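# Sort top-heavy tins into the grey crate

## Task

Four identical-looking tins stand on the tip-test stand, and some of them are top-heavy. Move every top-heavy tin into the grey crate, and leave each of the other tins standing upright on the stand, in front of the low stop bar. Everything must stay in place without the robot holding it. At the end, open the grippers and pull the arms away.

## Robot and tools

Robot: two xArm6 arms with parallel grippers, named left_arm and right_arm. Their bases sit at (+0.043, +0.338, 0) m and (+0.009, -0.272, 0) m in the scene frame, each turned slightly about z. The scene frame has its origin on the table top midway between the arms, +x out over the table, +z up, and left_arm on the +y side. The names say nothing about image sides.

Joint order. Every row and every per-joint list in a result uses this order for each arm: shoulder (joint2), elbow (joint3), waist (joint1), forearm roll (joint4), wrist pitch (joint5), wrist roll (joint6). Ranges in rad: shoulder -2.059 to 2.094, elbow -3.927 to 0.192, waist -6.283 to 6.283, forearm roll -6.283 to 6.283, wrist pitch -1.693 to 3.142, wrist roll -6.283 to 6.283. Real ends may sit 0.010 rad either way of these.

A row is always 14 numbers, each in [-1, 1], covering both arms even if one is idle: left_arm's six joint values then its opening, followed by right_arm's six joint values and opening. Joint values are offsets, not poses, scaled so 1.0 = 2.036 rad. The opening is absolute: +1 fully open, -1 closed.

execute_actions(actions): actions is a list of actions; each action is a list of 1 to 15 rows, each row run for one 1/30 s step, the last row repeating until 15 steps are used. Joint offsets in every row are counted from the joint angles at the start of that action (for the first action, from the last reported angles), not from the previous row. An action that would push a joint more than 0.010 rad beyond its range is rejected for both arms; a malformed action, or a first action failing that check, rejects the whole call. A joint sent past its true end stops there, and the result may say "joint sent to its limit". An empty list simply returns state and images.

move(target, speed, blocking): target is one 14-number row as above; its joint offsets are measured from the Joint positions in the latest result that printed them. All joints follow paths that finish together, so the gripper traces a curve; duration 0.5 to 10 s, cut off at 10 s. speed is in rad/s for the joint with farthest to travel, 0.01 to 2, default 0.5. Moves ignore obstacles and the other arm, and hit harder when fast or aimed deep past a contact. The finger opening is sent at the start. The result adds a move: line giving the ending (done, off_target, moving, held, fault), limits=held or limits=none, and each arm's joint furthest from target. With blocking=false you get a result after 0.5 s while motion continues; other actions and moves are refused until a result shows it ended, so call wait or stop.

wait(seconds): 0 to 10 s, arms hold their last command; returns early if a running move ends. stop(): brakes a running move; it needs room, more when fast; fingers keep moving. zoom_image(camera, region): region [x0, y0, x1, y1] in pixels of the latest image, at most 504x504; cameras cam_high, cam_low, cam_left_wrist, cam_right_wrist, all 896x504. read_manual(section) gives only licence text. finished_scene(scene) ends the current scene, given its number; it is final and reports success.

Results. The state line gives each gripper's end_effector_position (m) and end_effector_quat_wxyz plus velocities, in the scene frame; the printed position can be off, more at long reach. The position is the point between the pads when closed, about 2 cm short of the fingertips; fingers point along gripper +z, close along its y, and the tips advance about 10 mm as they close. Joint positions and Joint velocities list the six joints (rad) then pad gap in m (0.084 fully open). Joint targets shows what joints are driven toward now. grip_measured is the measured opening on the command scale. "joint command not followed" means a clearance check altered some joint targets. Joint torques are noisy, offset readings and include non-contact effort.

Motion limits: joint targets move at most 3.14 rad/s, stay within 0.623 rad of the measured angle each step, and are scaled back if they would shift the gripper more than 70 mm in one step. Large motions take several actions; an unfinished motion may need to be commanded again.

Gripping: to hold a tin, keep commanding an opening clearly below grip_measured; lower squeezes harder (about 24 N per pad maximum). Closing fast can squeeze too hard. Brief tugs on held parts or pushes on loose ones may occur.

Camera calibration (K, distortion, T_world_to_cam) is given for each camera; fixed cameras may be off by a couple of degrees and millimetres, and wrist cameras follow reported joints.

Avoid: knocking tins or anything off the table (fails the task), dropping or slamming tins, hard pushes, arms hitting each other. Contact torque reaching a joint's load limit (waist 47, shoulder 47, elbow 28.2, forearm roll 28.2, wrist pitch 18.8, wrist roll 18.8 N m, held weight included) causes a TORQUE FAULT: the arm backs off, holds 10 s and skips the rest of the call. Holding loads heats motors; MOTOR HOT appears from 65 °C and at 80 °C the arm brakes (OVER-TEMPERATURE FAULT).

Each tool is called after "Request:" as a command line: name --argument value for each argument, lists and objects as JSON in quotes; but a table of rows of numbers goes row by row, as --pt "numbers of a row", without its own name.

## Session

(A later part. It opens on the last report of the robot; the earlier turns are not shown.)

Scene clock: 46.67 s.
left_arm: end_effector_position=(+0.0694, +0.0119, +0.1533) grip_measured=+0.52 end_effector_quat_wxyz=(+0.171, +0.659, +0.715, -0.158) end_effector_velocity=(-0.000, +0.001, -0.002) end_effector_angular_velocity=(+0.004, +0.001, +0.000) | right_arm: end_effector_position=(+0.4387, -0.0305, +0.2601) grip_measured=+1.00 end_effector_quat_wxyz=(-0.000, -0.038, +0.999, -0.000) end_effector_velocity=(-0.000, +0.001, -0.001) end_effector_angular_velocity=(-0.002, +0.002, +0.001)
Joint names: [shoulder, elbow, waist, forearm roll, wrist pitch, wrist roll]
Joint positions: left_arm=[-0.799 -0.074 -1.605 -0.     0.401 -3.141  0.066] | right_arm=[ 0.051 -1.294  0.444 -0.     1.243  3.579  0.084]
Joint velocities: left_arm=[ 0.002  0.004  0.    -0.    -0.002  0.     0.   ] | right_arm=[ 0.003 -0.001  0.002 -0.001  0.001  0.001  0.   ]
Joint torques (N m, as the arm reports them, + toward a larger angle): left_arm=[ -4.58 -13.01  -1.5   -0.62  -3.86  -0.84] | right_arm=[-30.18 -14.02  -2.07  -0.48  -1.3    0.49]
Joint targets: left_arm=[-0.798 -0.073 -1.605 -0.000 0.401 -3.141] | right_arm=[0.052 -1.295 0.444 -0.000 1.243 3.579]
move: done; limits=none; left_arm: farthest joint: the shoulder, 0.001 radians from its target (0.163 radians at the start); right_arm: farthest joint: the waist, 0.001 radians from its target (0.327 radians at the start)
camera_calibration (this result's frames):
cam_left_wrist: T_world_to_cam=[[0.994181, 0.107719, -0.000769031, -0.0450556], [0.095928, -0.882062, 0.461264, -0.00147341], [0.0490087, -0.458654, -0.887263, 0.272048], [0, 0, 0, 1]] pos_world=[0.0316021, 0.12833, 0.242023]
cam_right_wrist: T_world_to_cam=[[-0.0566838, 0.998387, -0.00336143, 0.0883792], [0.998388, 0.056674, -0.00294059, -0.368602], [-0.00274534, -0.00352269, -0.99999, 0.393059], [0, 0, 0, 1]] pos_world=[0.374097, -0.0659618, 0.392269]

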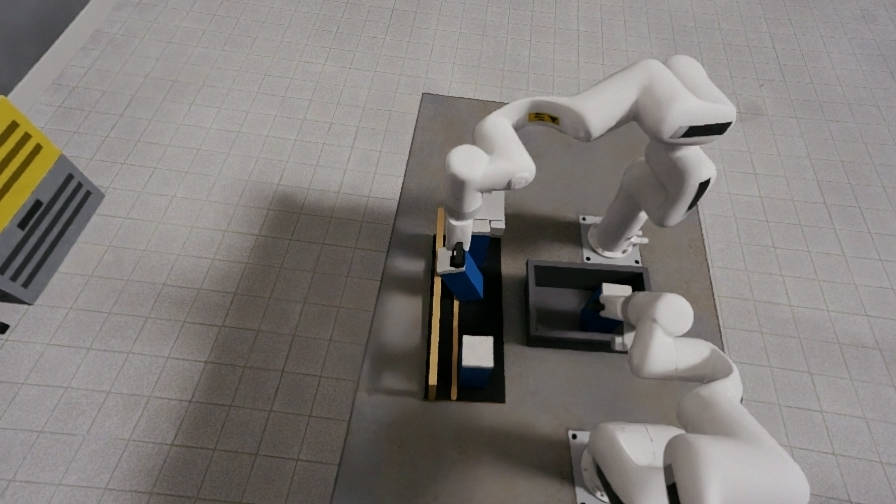

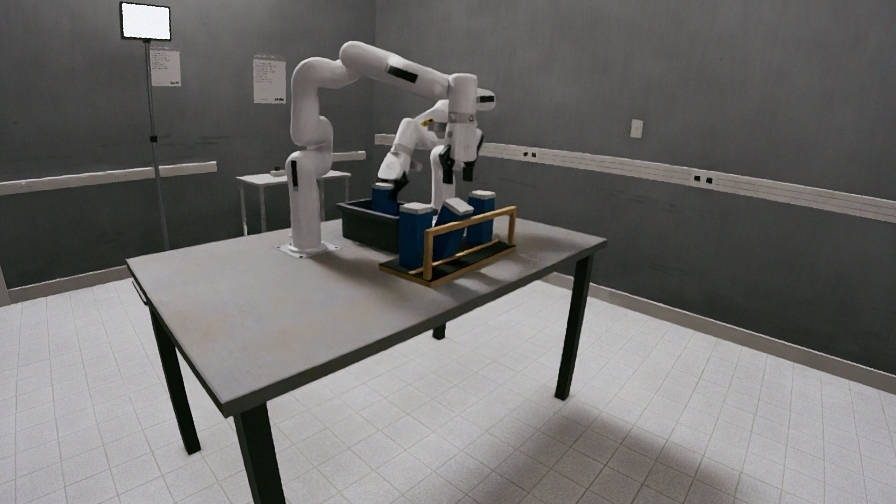

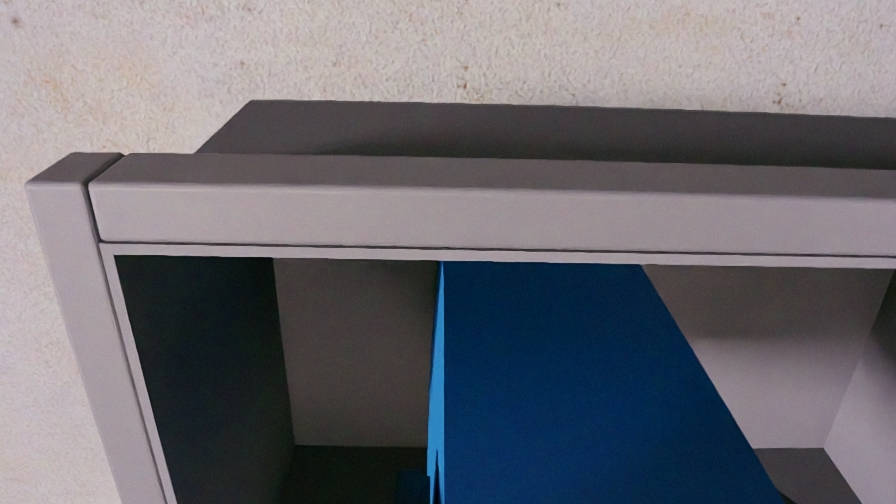

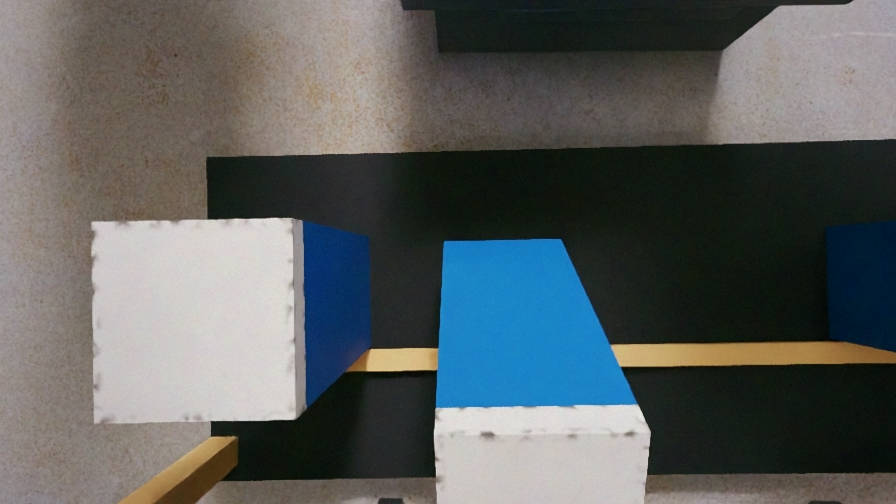

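Request:
move --target '[0,0,0,0,0,0,1,0.0444,0.0972,0,0,-0.1416,0,1]' --speed 0.3

Request:
move --target '[-0.0796,-0.1768,0.3,0,0.2569,0,1,0,0,0,0,0,0,-1]' --speed 0.6

Scene clock: 49.60 s.
left_arm: end_effector_position=(+0.0694, +0.0119, +0.1533) grip_measured=+1.00 end_effector_quat_wxyz=(+0.171, +0.659, +0.715, -0.158) end_effector_velocity=(+0.000, -0.000, +0.000) end_effector_angular_velocity=(+0.000, +0.000, +0.001) | right_arm: end_effector_position=(+0.4392, -0.0302, +0.1555) grip_measured=+1.00 end_effector_quat_wxyz=(+0.000, -0.038, +0.999, +0.000) end_effector_velocity=(-0.001, -0.001, -0.002) end_effector_angular_velocity=(-0.002, +0.005, +0.001)
Joint names: [shoulder, elbow, waist, forearm roll, wrist pitch, wrist roll]
Joint positions: left_arm=[-0.799 -0.074 -1.605 -0.     0.401 -3.141  0.084] | right_arm=[ 0.141 -1.097  0.444 -0.     0.955  3.579  0.084]
Joint velocities: left_arm=[ 0.    -0.001  0.    -0.     0.    -0.     0.   ] | right_arm=[ 0.001  0.005 -0.     0.    -0.001 -0.001 -0.   ]
Joint torques (N m, as the arm reports them, + toward a larger angle): left_arm=[ -3.58 -11.9   -1.98  -0.42  -2.91  -0.9 ] | right_arm=[-30.68 -12.89  -1.86  -0.25  -1.21   0.48]
Joint targets: left_arm=[-0.799 -0.074 -1.605 -0.000 0.401 -3.141] | right_arm=[0.142 -1.097 0.444 -0.000 0.955 3.579]
move: done; limits=none; left_arm: farthest joint: the waist, 0.000 radians from its target (0.000 radians at the start); right_arm: farthest joint: the elbow, 0.001 radians from its target (0.198 radians at the start)
camera_calibration (this result's frames):
cam_left_wrist: T_world_to_cam=[[0.994181, 0.107719, -0.000769025, -0.0450555], [0.0959277, -0.882062, 0.461263, -0.00147286], [0.0490085, -0.458653, -0.887263, 0.272048], [0, 0, 0, 1]] pos_world=[0.031602, 0.12833, 0.242023]
cam_right_wrist: T_world_to_cam=[[-0.056661, 0.998389, -0.0029537, 0.0877771], [0.998392, 0.0566553, -0.00199337, -0.369565], [-0.00182281, -0.0030619, -0.999994, 0.288132], [0, 0, 0, 1]] pos_world=[0.374469, -0.0658157, 0.287653]

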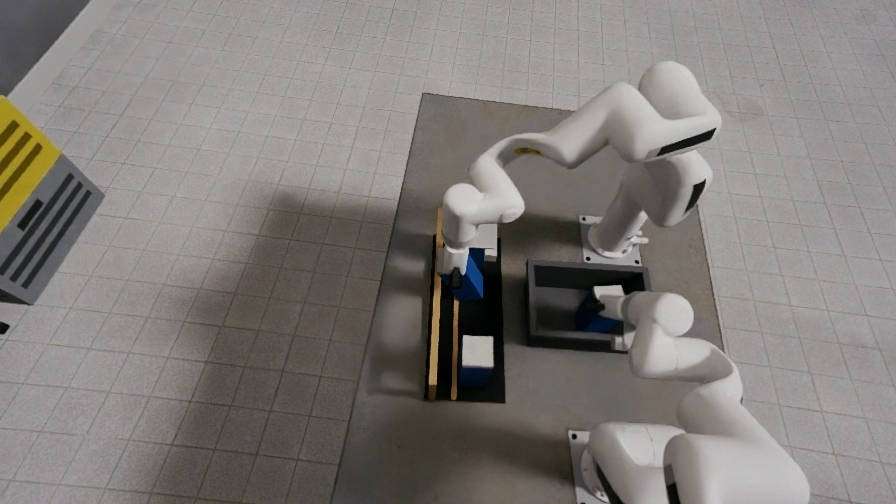

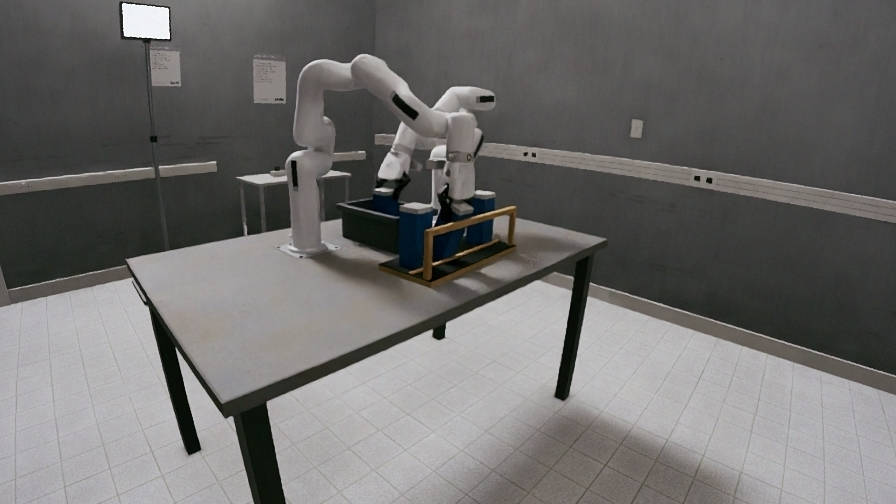

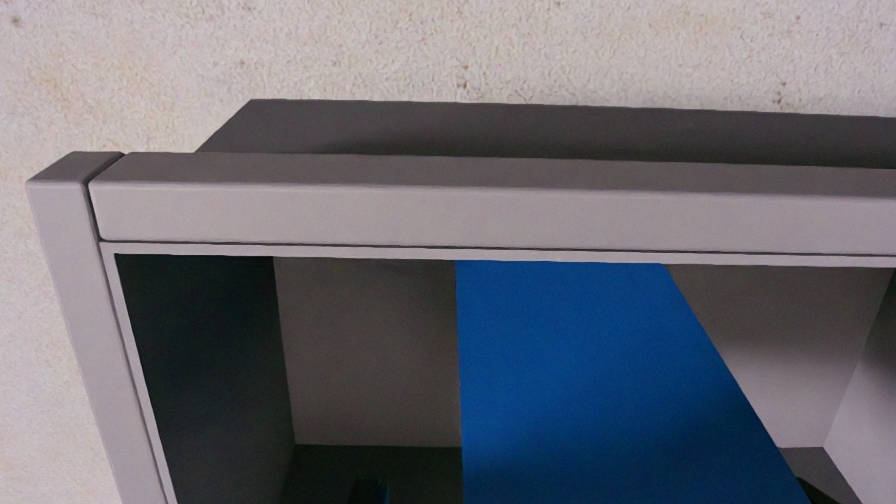

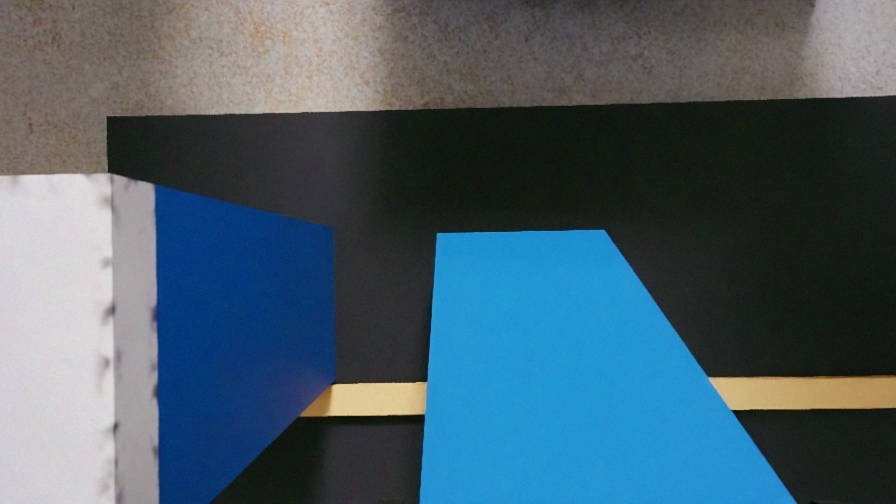

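Scene clock: 51.30 s.
left_arm: end_effector_position=(+0.2532, +0.0839, +0.3000) grip_measured=+1.00 end_effector_quat_wxyz=(+0.210, +0.414, +0.880, -0.099) end_effector_velocity=(+0.001, +0.000, +0.002) end_effector_angular_velocity=(-0.003, -0.002, +0.003) | right_arm: end_effector_position=(+0.4395, -0.0301, +0.1560) grip_measured=+0.56 end_effector_quat_wxyz=(+0.001, -0.038, +0.999, +0.000) end_effector_velocity=(-0.000, -0.001, -0.001) end_effector_angular_velocity=(-0.001, +0.003, -0.002)
Joint names: [shoulder, elbow, waist, forearm roll, wrist pitch, wrist roll]
Joint positions: left_arm=[-0.96  -0.433 -0.995 -0.     0.924 -3.141  0.084] | right_arm=[ 0.141 -1.098  0.444 -0.     0.955  3.579  0.067]
Joint velocities: left_arm=[-0.001 -0.003  0.003 -0.     0.001 -0.    -0.   ] | right_arm=[ 0.002 -0.    -0.001  0.     0.001  0.     0.   ]
Joint torques (N m, as the arm reports them, + toward a larger angle): left_arm=[ -2.41 -12.47  -1.79  -0.52  -2.89  -0.92] | right_arm=[-15.6   -4.81  -1.83  -0.88   0.16   0.48]
Joint targets: left_arm=[-0.961 -0.434 -0.994 -0.000 0.924 -3.141] | right_arm=[0.141 -1.097 0.444 -0.000 0.955 3.579]
move: done; limits=none; left_arm: farthest joint: the shoulder, 0.001 radians from its target (0.163 radians at the start); right_arm: farthest joint: the elbow, 0.001 radians from its target (0.000 radians at the start)
camera_calibration (this result's frames):
cam_left_wrist: T_world_to_cam=[[0.753146, 0.657853, -0.000835296, -0.22057], [0.584407, -0.668477, 0.460007, -0.164471], [0.302059, -0.346941, -0.887915, 0.352954], [0, 0, 0, 1]] pos_world=[0.155627, 0.157611, 0.388867]
cam_right_wrist: T_world_to_cam=[[-0.0566337, 0.998392, -0.00237816, 0.0875312], [0.998395, 0.0566319, -0.000847293, -0.370055], [-0.000711251, -0.00242233, -0.999997, 0.28816], [0, 0, 0, 1]] pos_world=[0.374623, -0.0657356, 0.288054]

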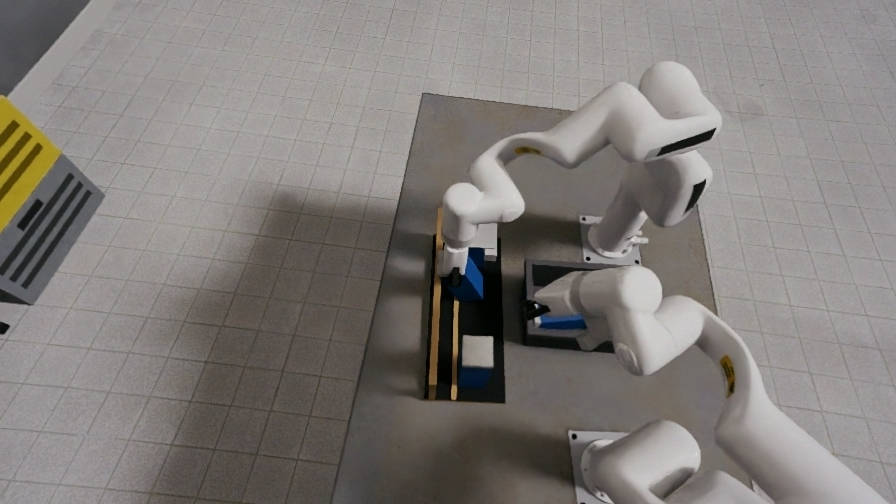

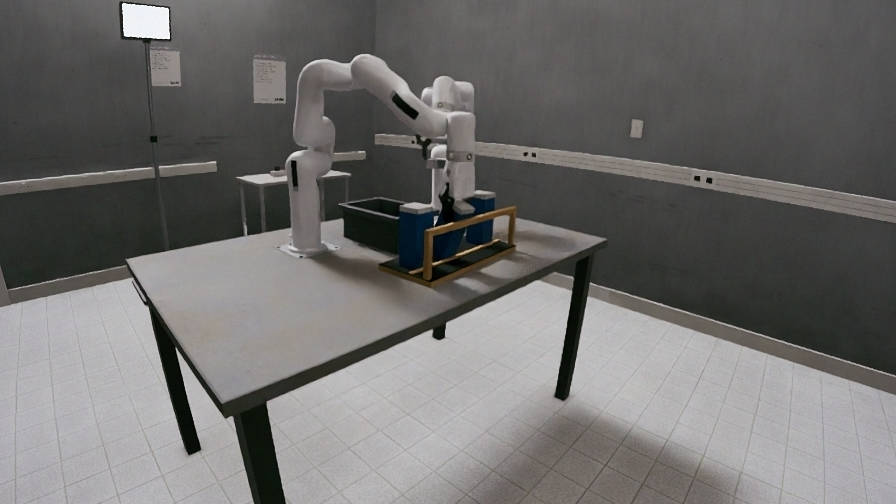

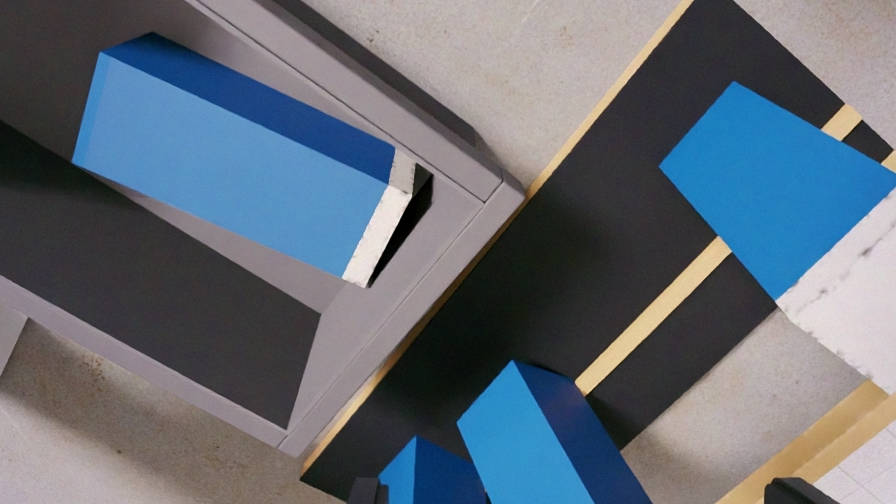

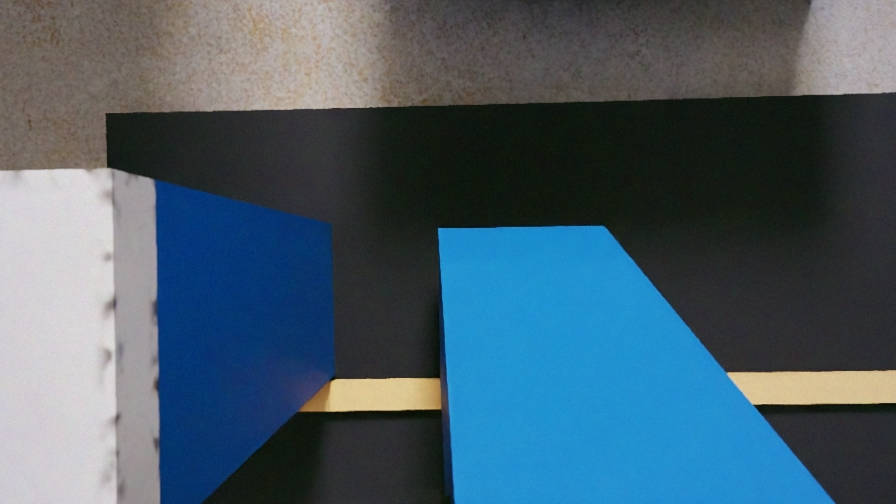

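Request:
move --target '[0,0,0.44,0,0,0,1,-0.0472,-0.1487,0,0,0.1968,0,-1]' --speed 0.7

Request:
zoom_image --camera "cam_high" --region '[400, 180, 700, 420]'

Scene clock: 54.03 s.
left_arm: end_effector_position=(+0.3731, +0.3431, +0.3000) grip_measured=+1.00 end_effector_quat_wxyz=(+0.233, -0.007, +0.973, +0.002) end_effector_velocity=(-0.000, +0.001, -0.000) end_effector_angular_velocity=(+0.001, +0.001, +0.004) | right_arm: end_effector_position=(+0.4388, -0.0304, +0.2999) grip_measured=+0.47 end_effector_quat_wxyz=(+0.000, -0.037, +0.999, -0.000) end_effector_velocity=(+0.001, +0.000, +0.002) end_effector_angular_velocity=(+0.001, -0.004, -0.000)
Joint names: [shoulder, elbow, waist, forearm roll, wrist pitch, wrist roll]
Joint positions: left_arm=[-0.96  -0.433 -0.099 -0.     0.924 -3.141  0.084] | right_arm=[ 0.045 -1.4    0.444 -0.     1.356  3.579  0.064]
Joint velocities: left_arm=[ 0.001 -0.     0.004  0.001  0.001 -0.    -0.   ] | right_arm=[-0.002 -0.004 -0.    -0.001  0.001  0.     0.   ]
Joint torques (N m, as the arm reports them, + toward a larger angle): left_arm=[ -2.38 -12.58  -1.71  -0.38  -2.96  -0.8 ] | right_arm=[-32.36 -15.12  -1.96  -0.58  -1.44   0.48]
Joint targets: left_arm=[-0.960 -0.433 -0.099 -0.000 0.924 -3.141] | right_arm=[0.045 -1.401 0.444 -0.000 1.356 3.579]
move: done; limits=none; left_arm: farthest joint: the waist, 0.000 radians from its target (0.895 radians at the start); right_arm: farthest joint: the waist, 0.000 radians from its target (0.000 radians at the start)
camera_calibration (this result's frames):
cam_left_wrist: T_world_to_cam=[[-0.0423372, 0.999103, -0.000844518, -0.301659], [0.887105, 0.0379801, 0.460003, -0.416538], [0.459623, 0.0187261, -0.887917, 0.222445], [0, 0, 0, 1]] pos_world=[0.2545, 0.313043, 0.388866]
cam_right_wrist: T_world_to_cam=[[-0.0565781, 0.998393, -0.00332559, 0.0884606], [0.998395, 0.0565692, -0.00272167, -0.36873], [-0.00252917, -0.00347424, -0.999991, 0.432835], [0, 0, 0, 1]] pos_world=[0.374238, -0.0659559, 0.432122]

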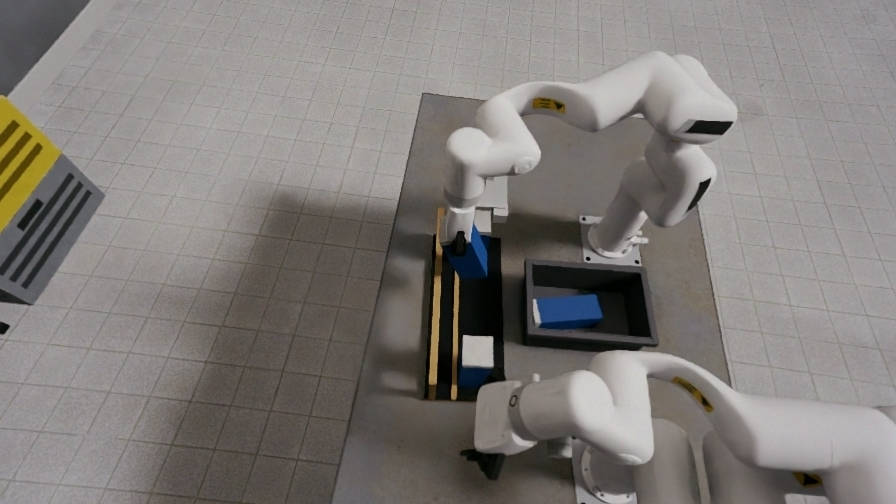

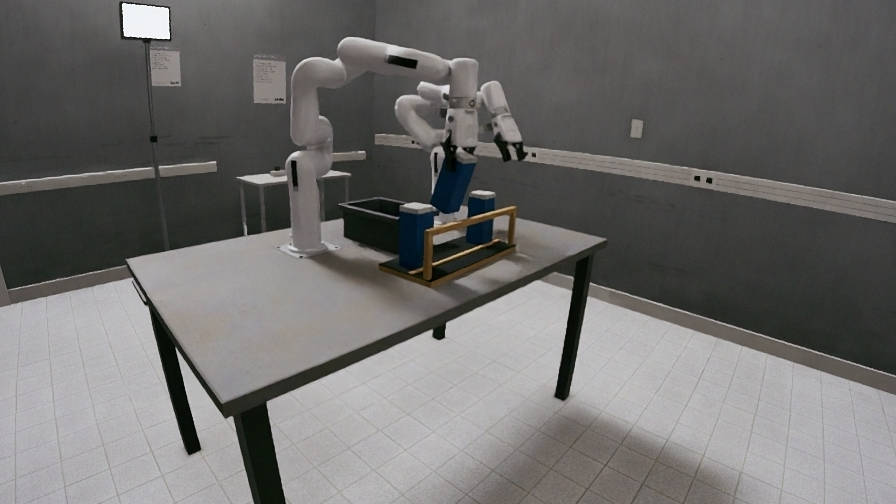

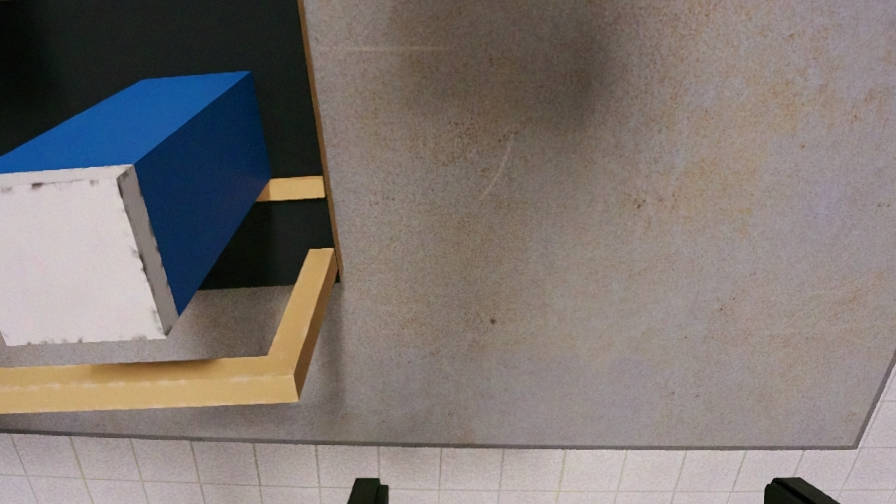

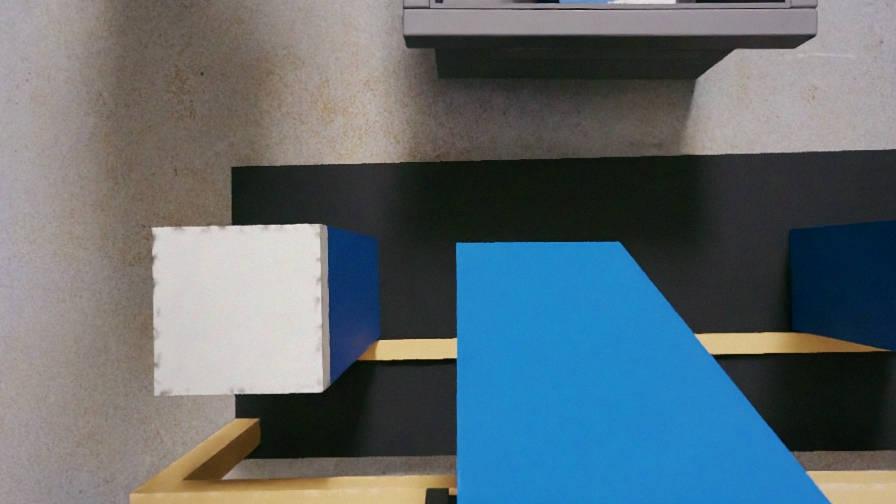

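Region (400, 180, 700, 420) of cam_high's 896x504 image, scaled by 1.680, with more detail than that image has; it fills the top 403 rows of this view, and the rest is white.

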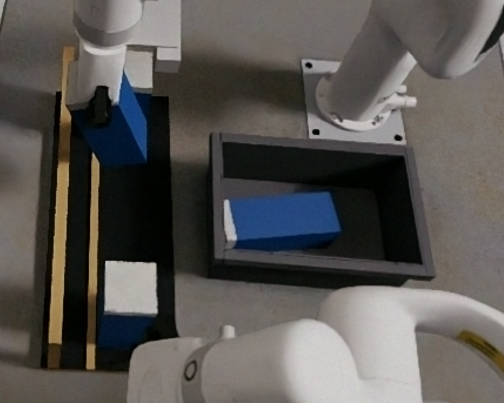

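Request:
move --target '[0,0,0,0,0,0,1,-0.1971,0.1878,0.4617,0,0.2053,0.9823,-1]' --speed 1.0

Request:
move --target '[0,0,0,0,0,0,1,0,0,0,0,0,0.32,-1]' --speed 1.0

Request:
zoom_image --camera "cam_low" --region '[280, 60, 520, 290]'

Scene clock: 59.23 s.
left_arm: end_effector_position=(+0.3731, +0.3431, +0.3000) grip_measured=+1.00 end_effector_quat_wxyz=(+0.233, -0.007, +0.973, +0.002) end_effector_velocity=(-0.000, -0.000, -0.000) end_effector_angular_velocity=(-0.000, +0.000, +0.000) | right_arm: end_effector_position=(+0.0414, -0.0001, +0.3003) grip_measured=+0.47 end_effector_quat_wxyz=(+0.072, +0.463, +0.864, -0.184) end_effector_velocity=(-0.000, -0.000, -0.000) end_effector_angular_velocity=(-0.000, -0.001, -0.002)
Joint names: [shoulder, elbow, waist, forearm roll, wrist pitch, wrist roll]
Joint positions: left_arm=[-0.96  -0.433 -0.099 -0.     0.924 -3.141  0.084] | right_arm=[-0.356 -1.018  1.383 -0.     1.773  5.579  0.064]
Joint velocities: left_arm=[-0.     0.001 -0.     0.    -0.    -0.001 -0.   ] | right_arm=[-0.     0.     0.001  0.    -0.     0.003  0.   ]
Joint torques (N m, as the arm reports them, + toward a larger angle): left_arm=[ -2.59 -12.71  -1.85  -0.63  -2.99  -0.86] | right_arm=[-19.2  -14.16  -1.89  -0.49  -0.48   0.43]
Joint targets: left_arm=[-0.960 -0.433 -0.099 -0.000 0.924 -3.141] | right_arm=[-0.357 -1.018 1.384 -0.000 1.774 5.579]
move: done; limits=none; left_arm: farthest joint: the waist, 0.000 radians from its target (0.000 radians at the start); right_arm: farthest joint: the waist, 0.000 radians from its target (0.940 radians at the start)
camera_calibration (this result's frames):
cam_left_wrist: T_world_to_cam=[[-0.0423371, 0.999103, -0.000844525, -0.301659], [0.887105, 0.03798, 0.460003, -0.416538], [0.459623, 0.018726, -0.887917, 0.222445], [0, 0, 0, 1]] pos_world=[0.2545, 0.313043, 0.388867]
cam_right_wrist: T_world_to_cam=[[0.837231, 0.486946, -0.248852, 0.0723227], [0.544561, -0.783984, 0.298031, -0.0452172], [-0.049971, -0.385037, -0.921547, 0.410643], [0, 0, 0, 1]] pos_world=[-0.015407, 0.0874456, 0.409901]

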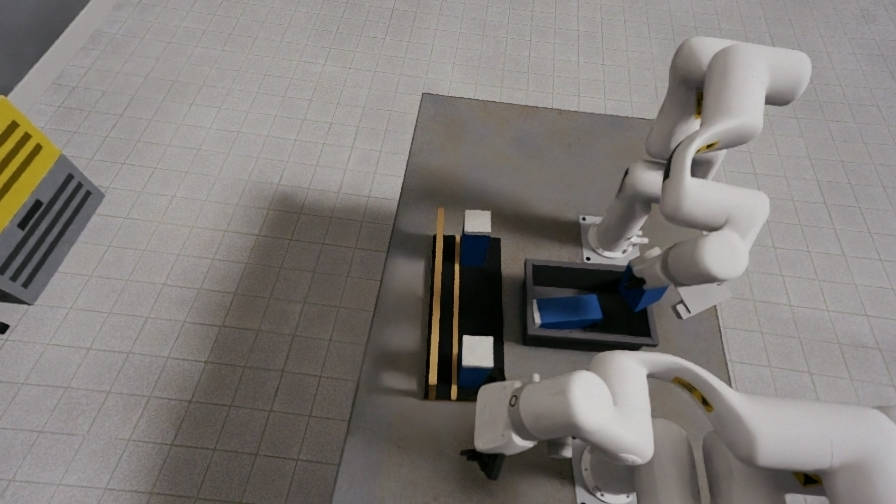

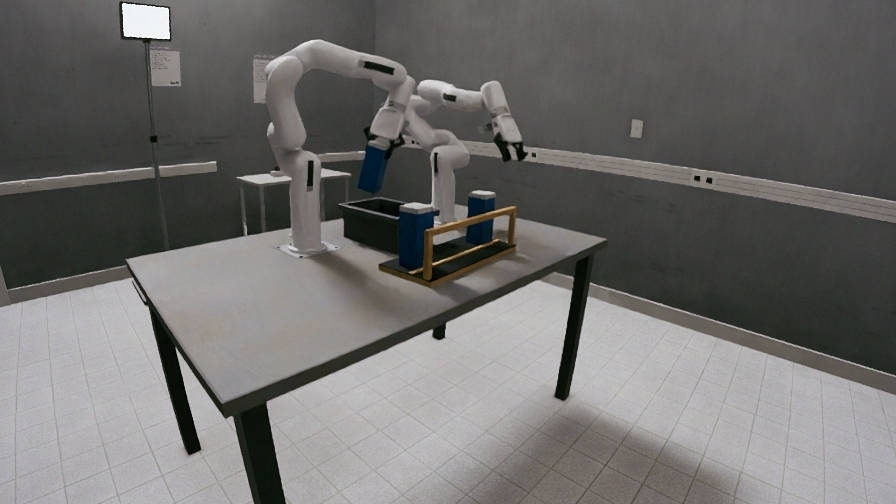

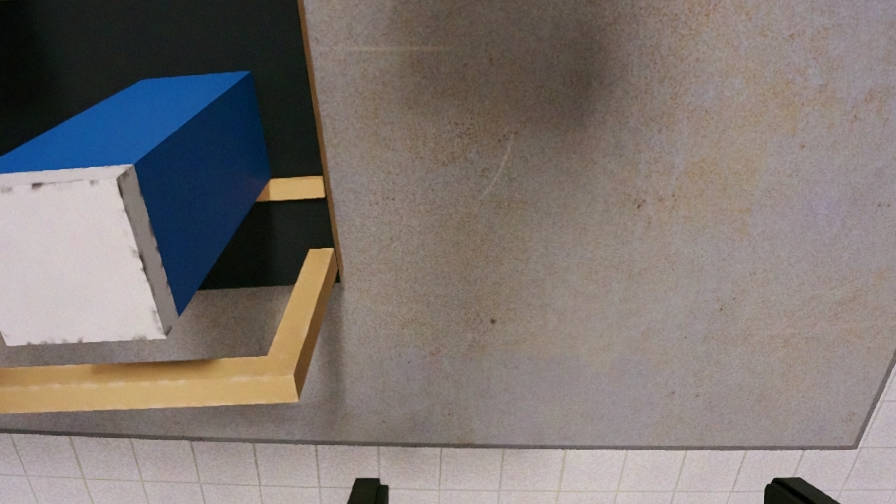

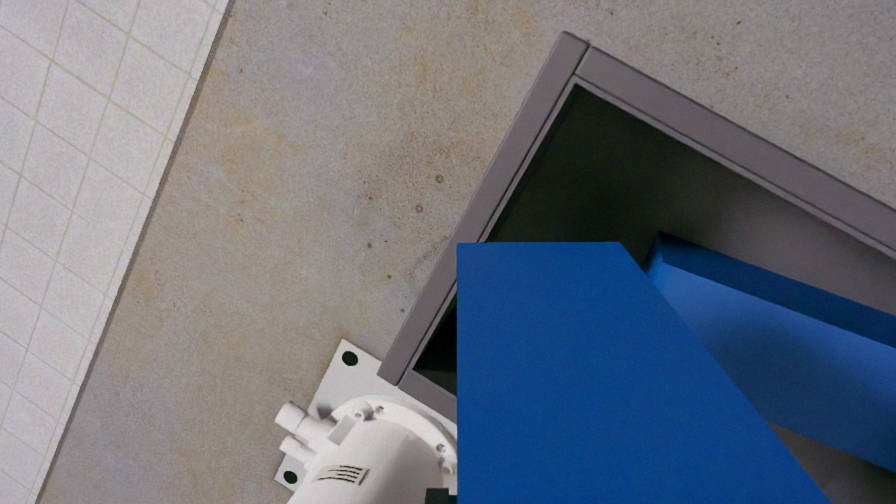

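Scene clock: 60.63 s.
left_arm: end_effector_position=(+0.3731, +0.3431, +0.3000) grip_measured=+1.00 end_effector_quat_wxyz=(+0.233, -0.007, +0.973, +0.002) end_effector_velocity=(+0.000, -0.000, +0.001) end_effector_angular_velocity=(+0.000, -0.002, -0.001) | right_arm: end_effector_position=(+0.0414, -0.0001, +0.3003) grip_measured=+0.47 end_effector_quat_wxyz=(+0.128, +0.715, +0.670, -0.152) end_effector_velocity=(+0.000, -0.000, -0.000) end_effector_angular_velocity=(-0.001, +0.000, -0.004)
Joint names: [shoulder, elbow, waist, forearm roll, wrist pitch, wrist roll]
Joint positions: left_arm=[-0.96  -0.433 -0.099 -0.     0.924 -3.141  0.084] | right_arm=[-0.356 -1.018  1.383 -0.     1.773  6.23   0.064]
Joint velocities: left_arm=[-0.001 -0.001 -0.     0.     0.     0.     0.   ] | right_arm=[ 0.001  0.    -0.001  0.001  0.     0.003 -0.   ]
Joint torques (N m, as the arm reports them, + toward a larger angle): left_arm=[ -2.48 -12.75  -1.65  -0.61  -2.83  -0.84] | right_arm=[-19.45 -14.21  -1.99  -0.48  -0.5    0.36]
Joint targets: left_arm=[-0.960 -0.433 -0.099 -0.000 0.924 -3.141] | right_arm=[-0.356 -1.018 1.383 -0.000 1.773 6.230]
move: done; limits=none; left_arm: farthest joint: the waist, 0.000 radians from its target (0.000 radians at the start); right_arm: farthest joint: the wrist roll, 0.001 radians from its target (0.652 radians at the start)
camera_calibration (this result's frames):
cam_left_wrist: T_world_to_cam=[[-0.0423375, 0.999103, -0.000844769, -0.301659], [0.887105, 0.0379805, 0.460003, -0.416538], [0.459623, 0.018726, -0.887917, 0.222445], [0, 0, 0, 1]] pos_world=[0.2545, 0.313043, 0.388867]
cam_right_wrist: T_world_to_cam=[[0.996037, -0.0874309, -0.0163221, -0.00410165], [-0.0744101, -0.919679, 0.385557, -0.0458783], [-0.0487207, -0.382814, -0.92254, 0.410889], [0, 0, 0, 1]] pos_world=[0.0206904, 0.114742, 0.396683]

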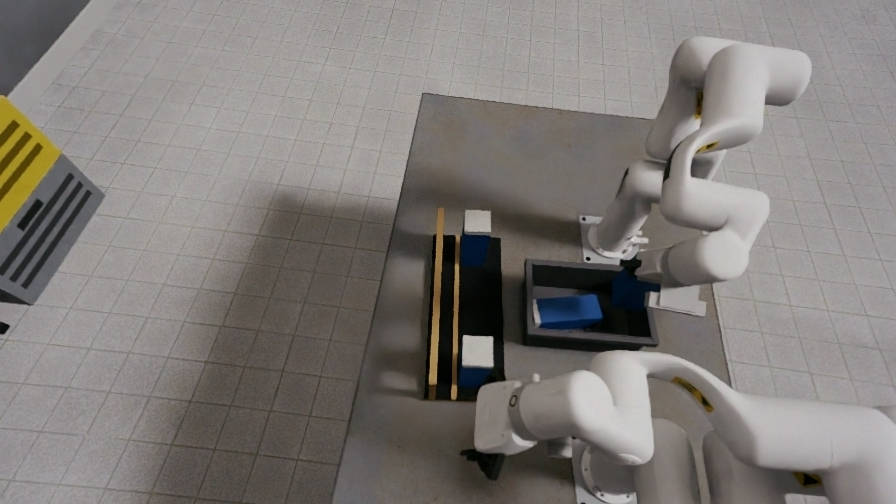

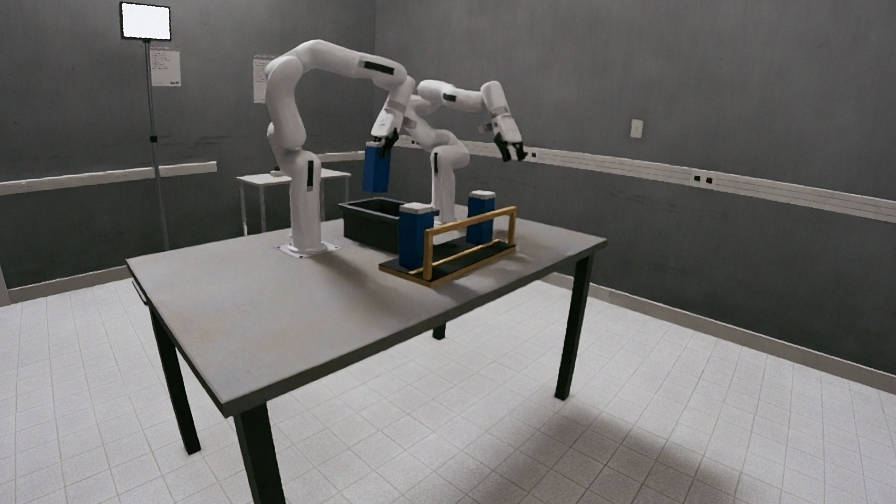

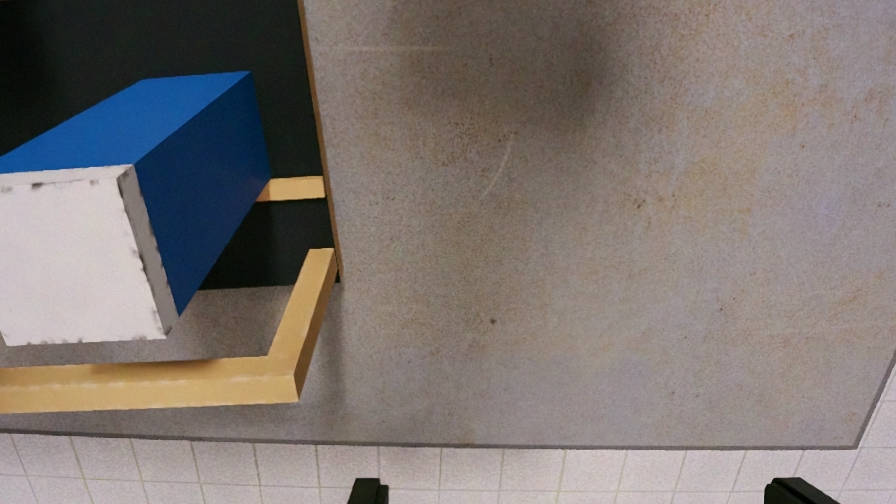

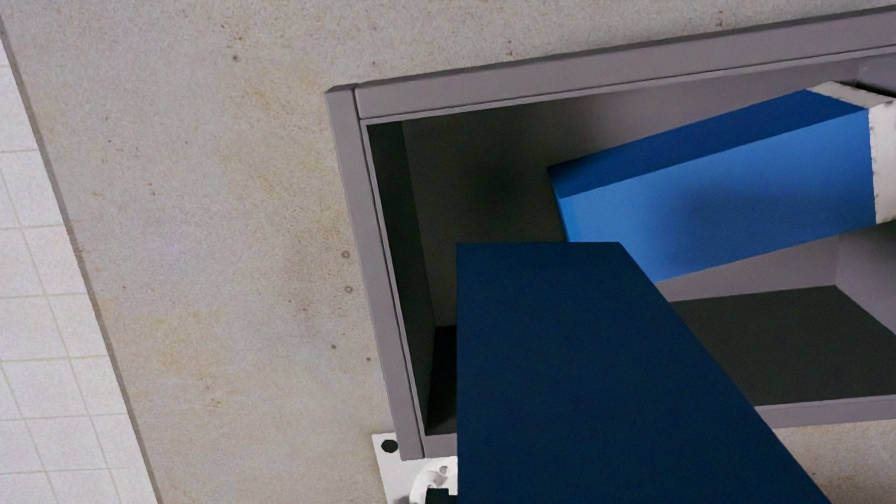

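Region (280, 60, 520, 290) of cam_low's 896x504 image, scaled by 2.100, with more detail than that image has; it fills the top 483 rows of this view, and the rest is white.

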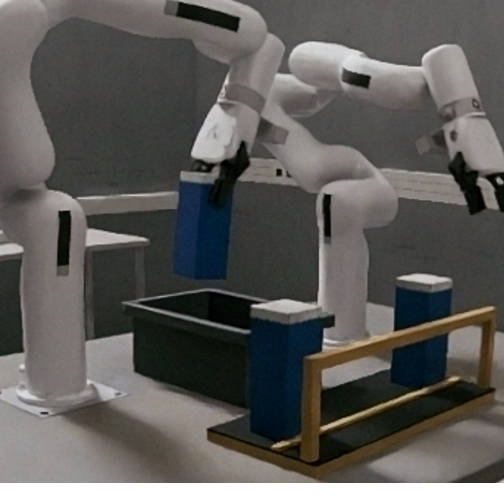

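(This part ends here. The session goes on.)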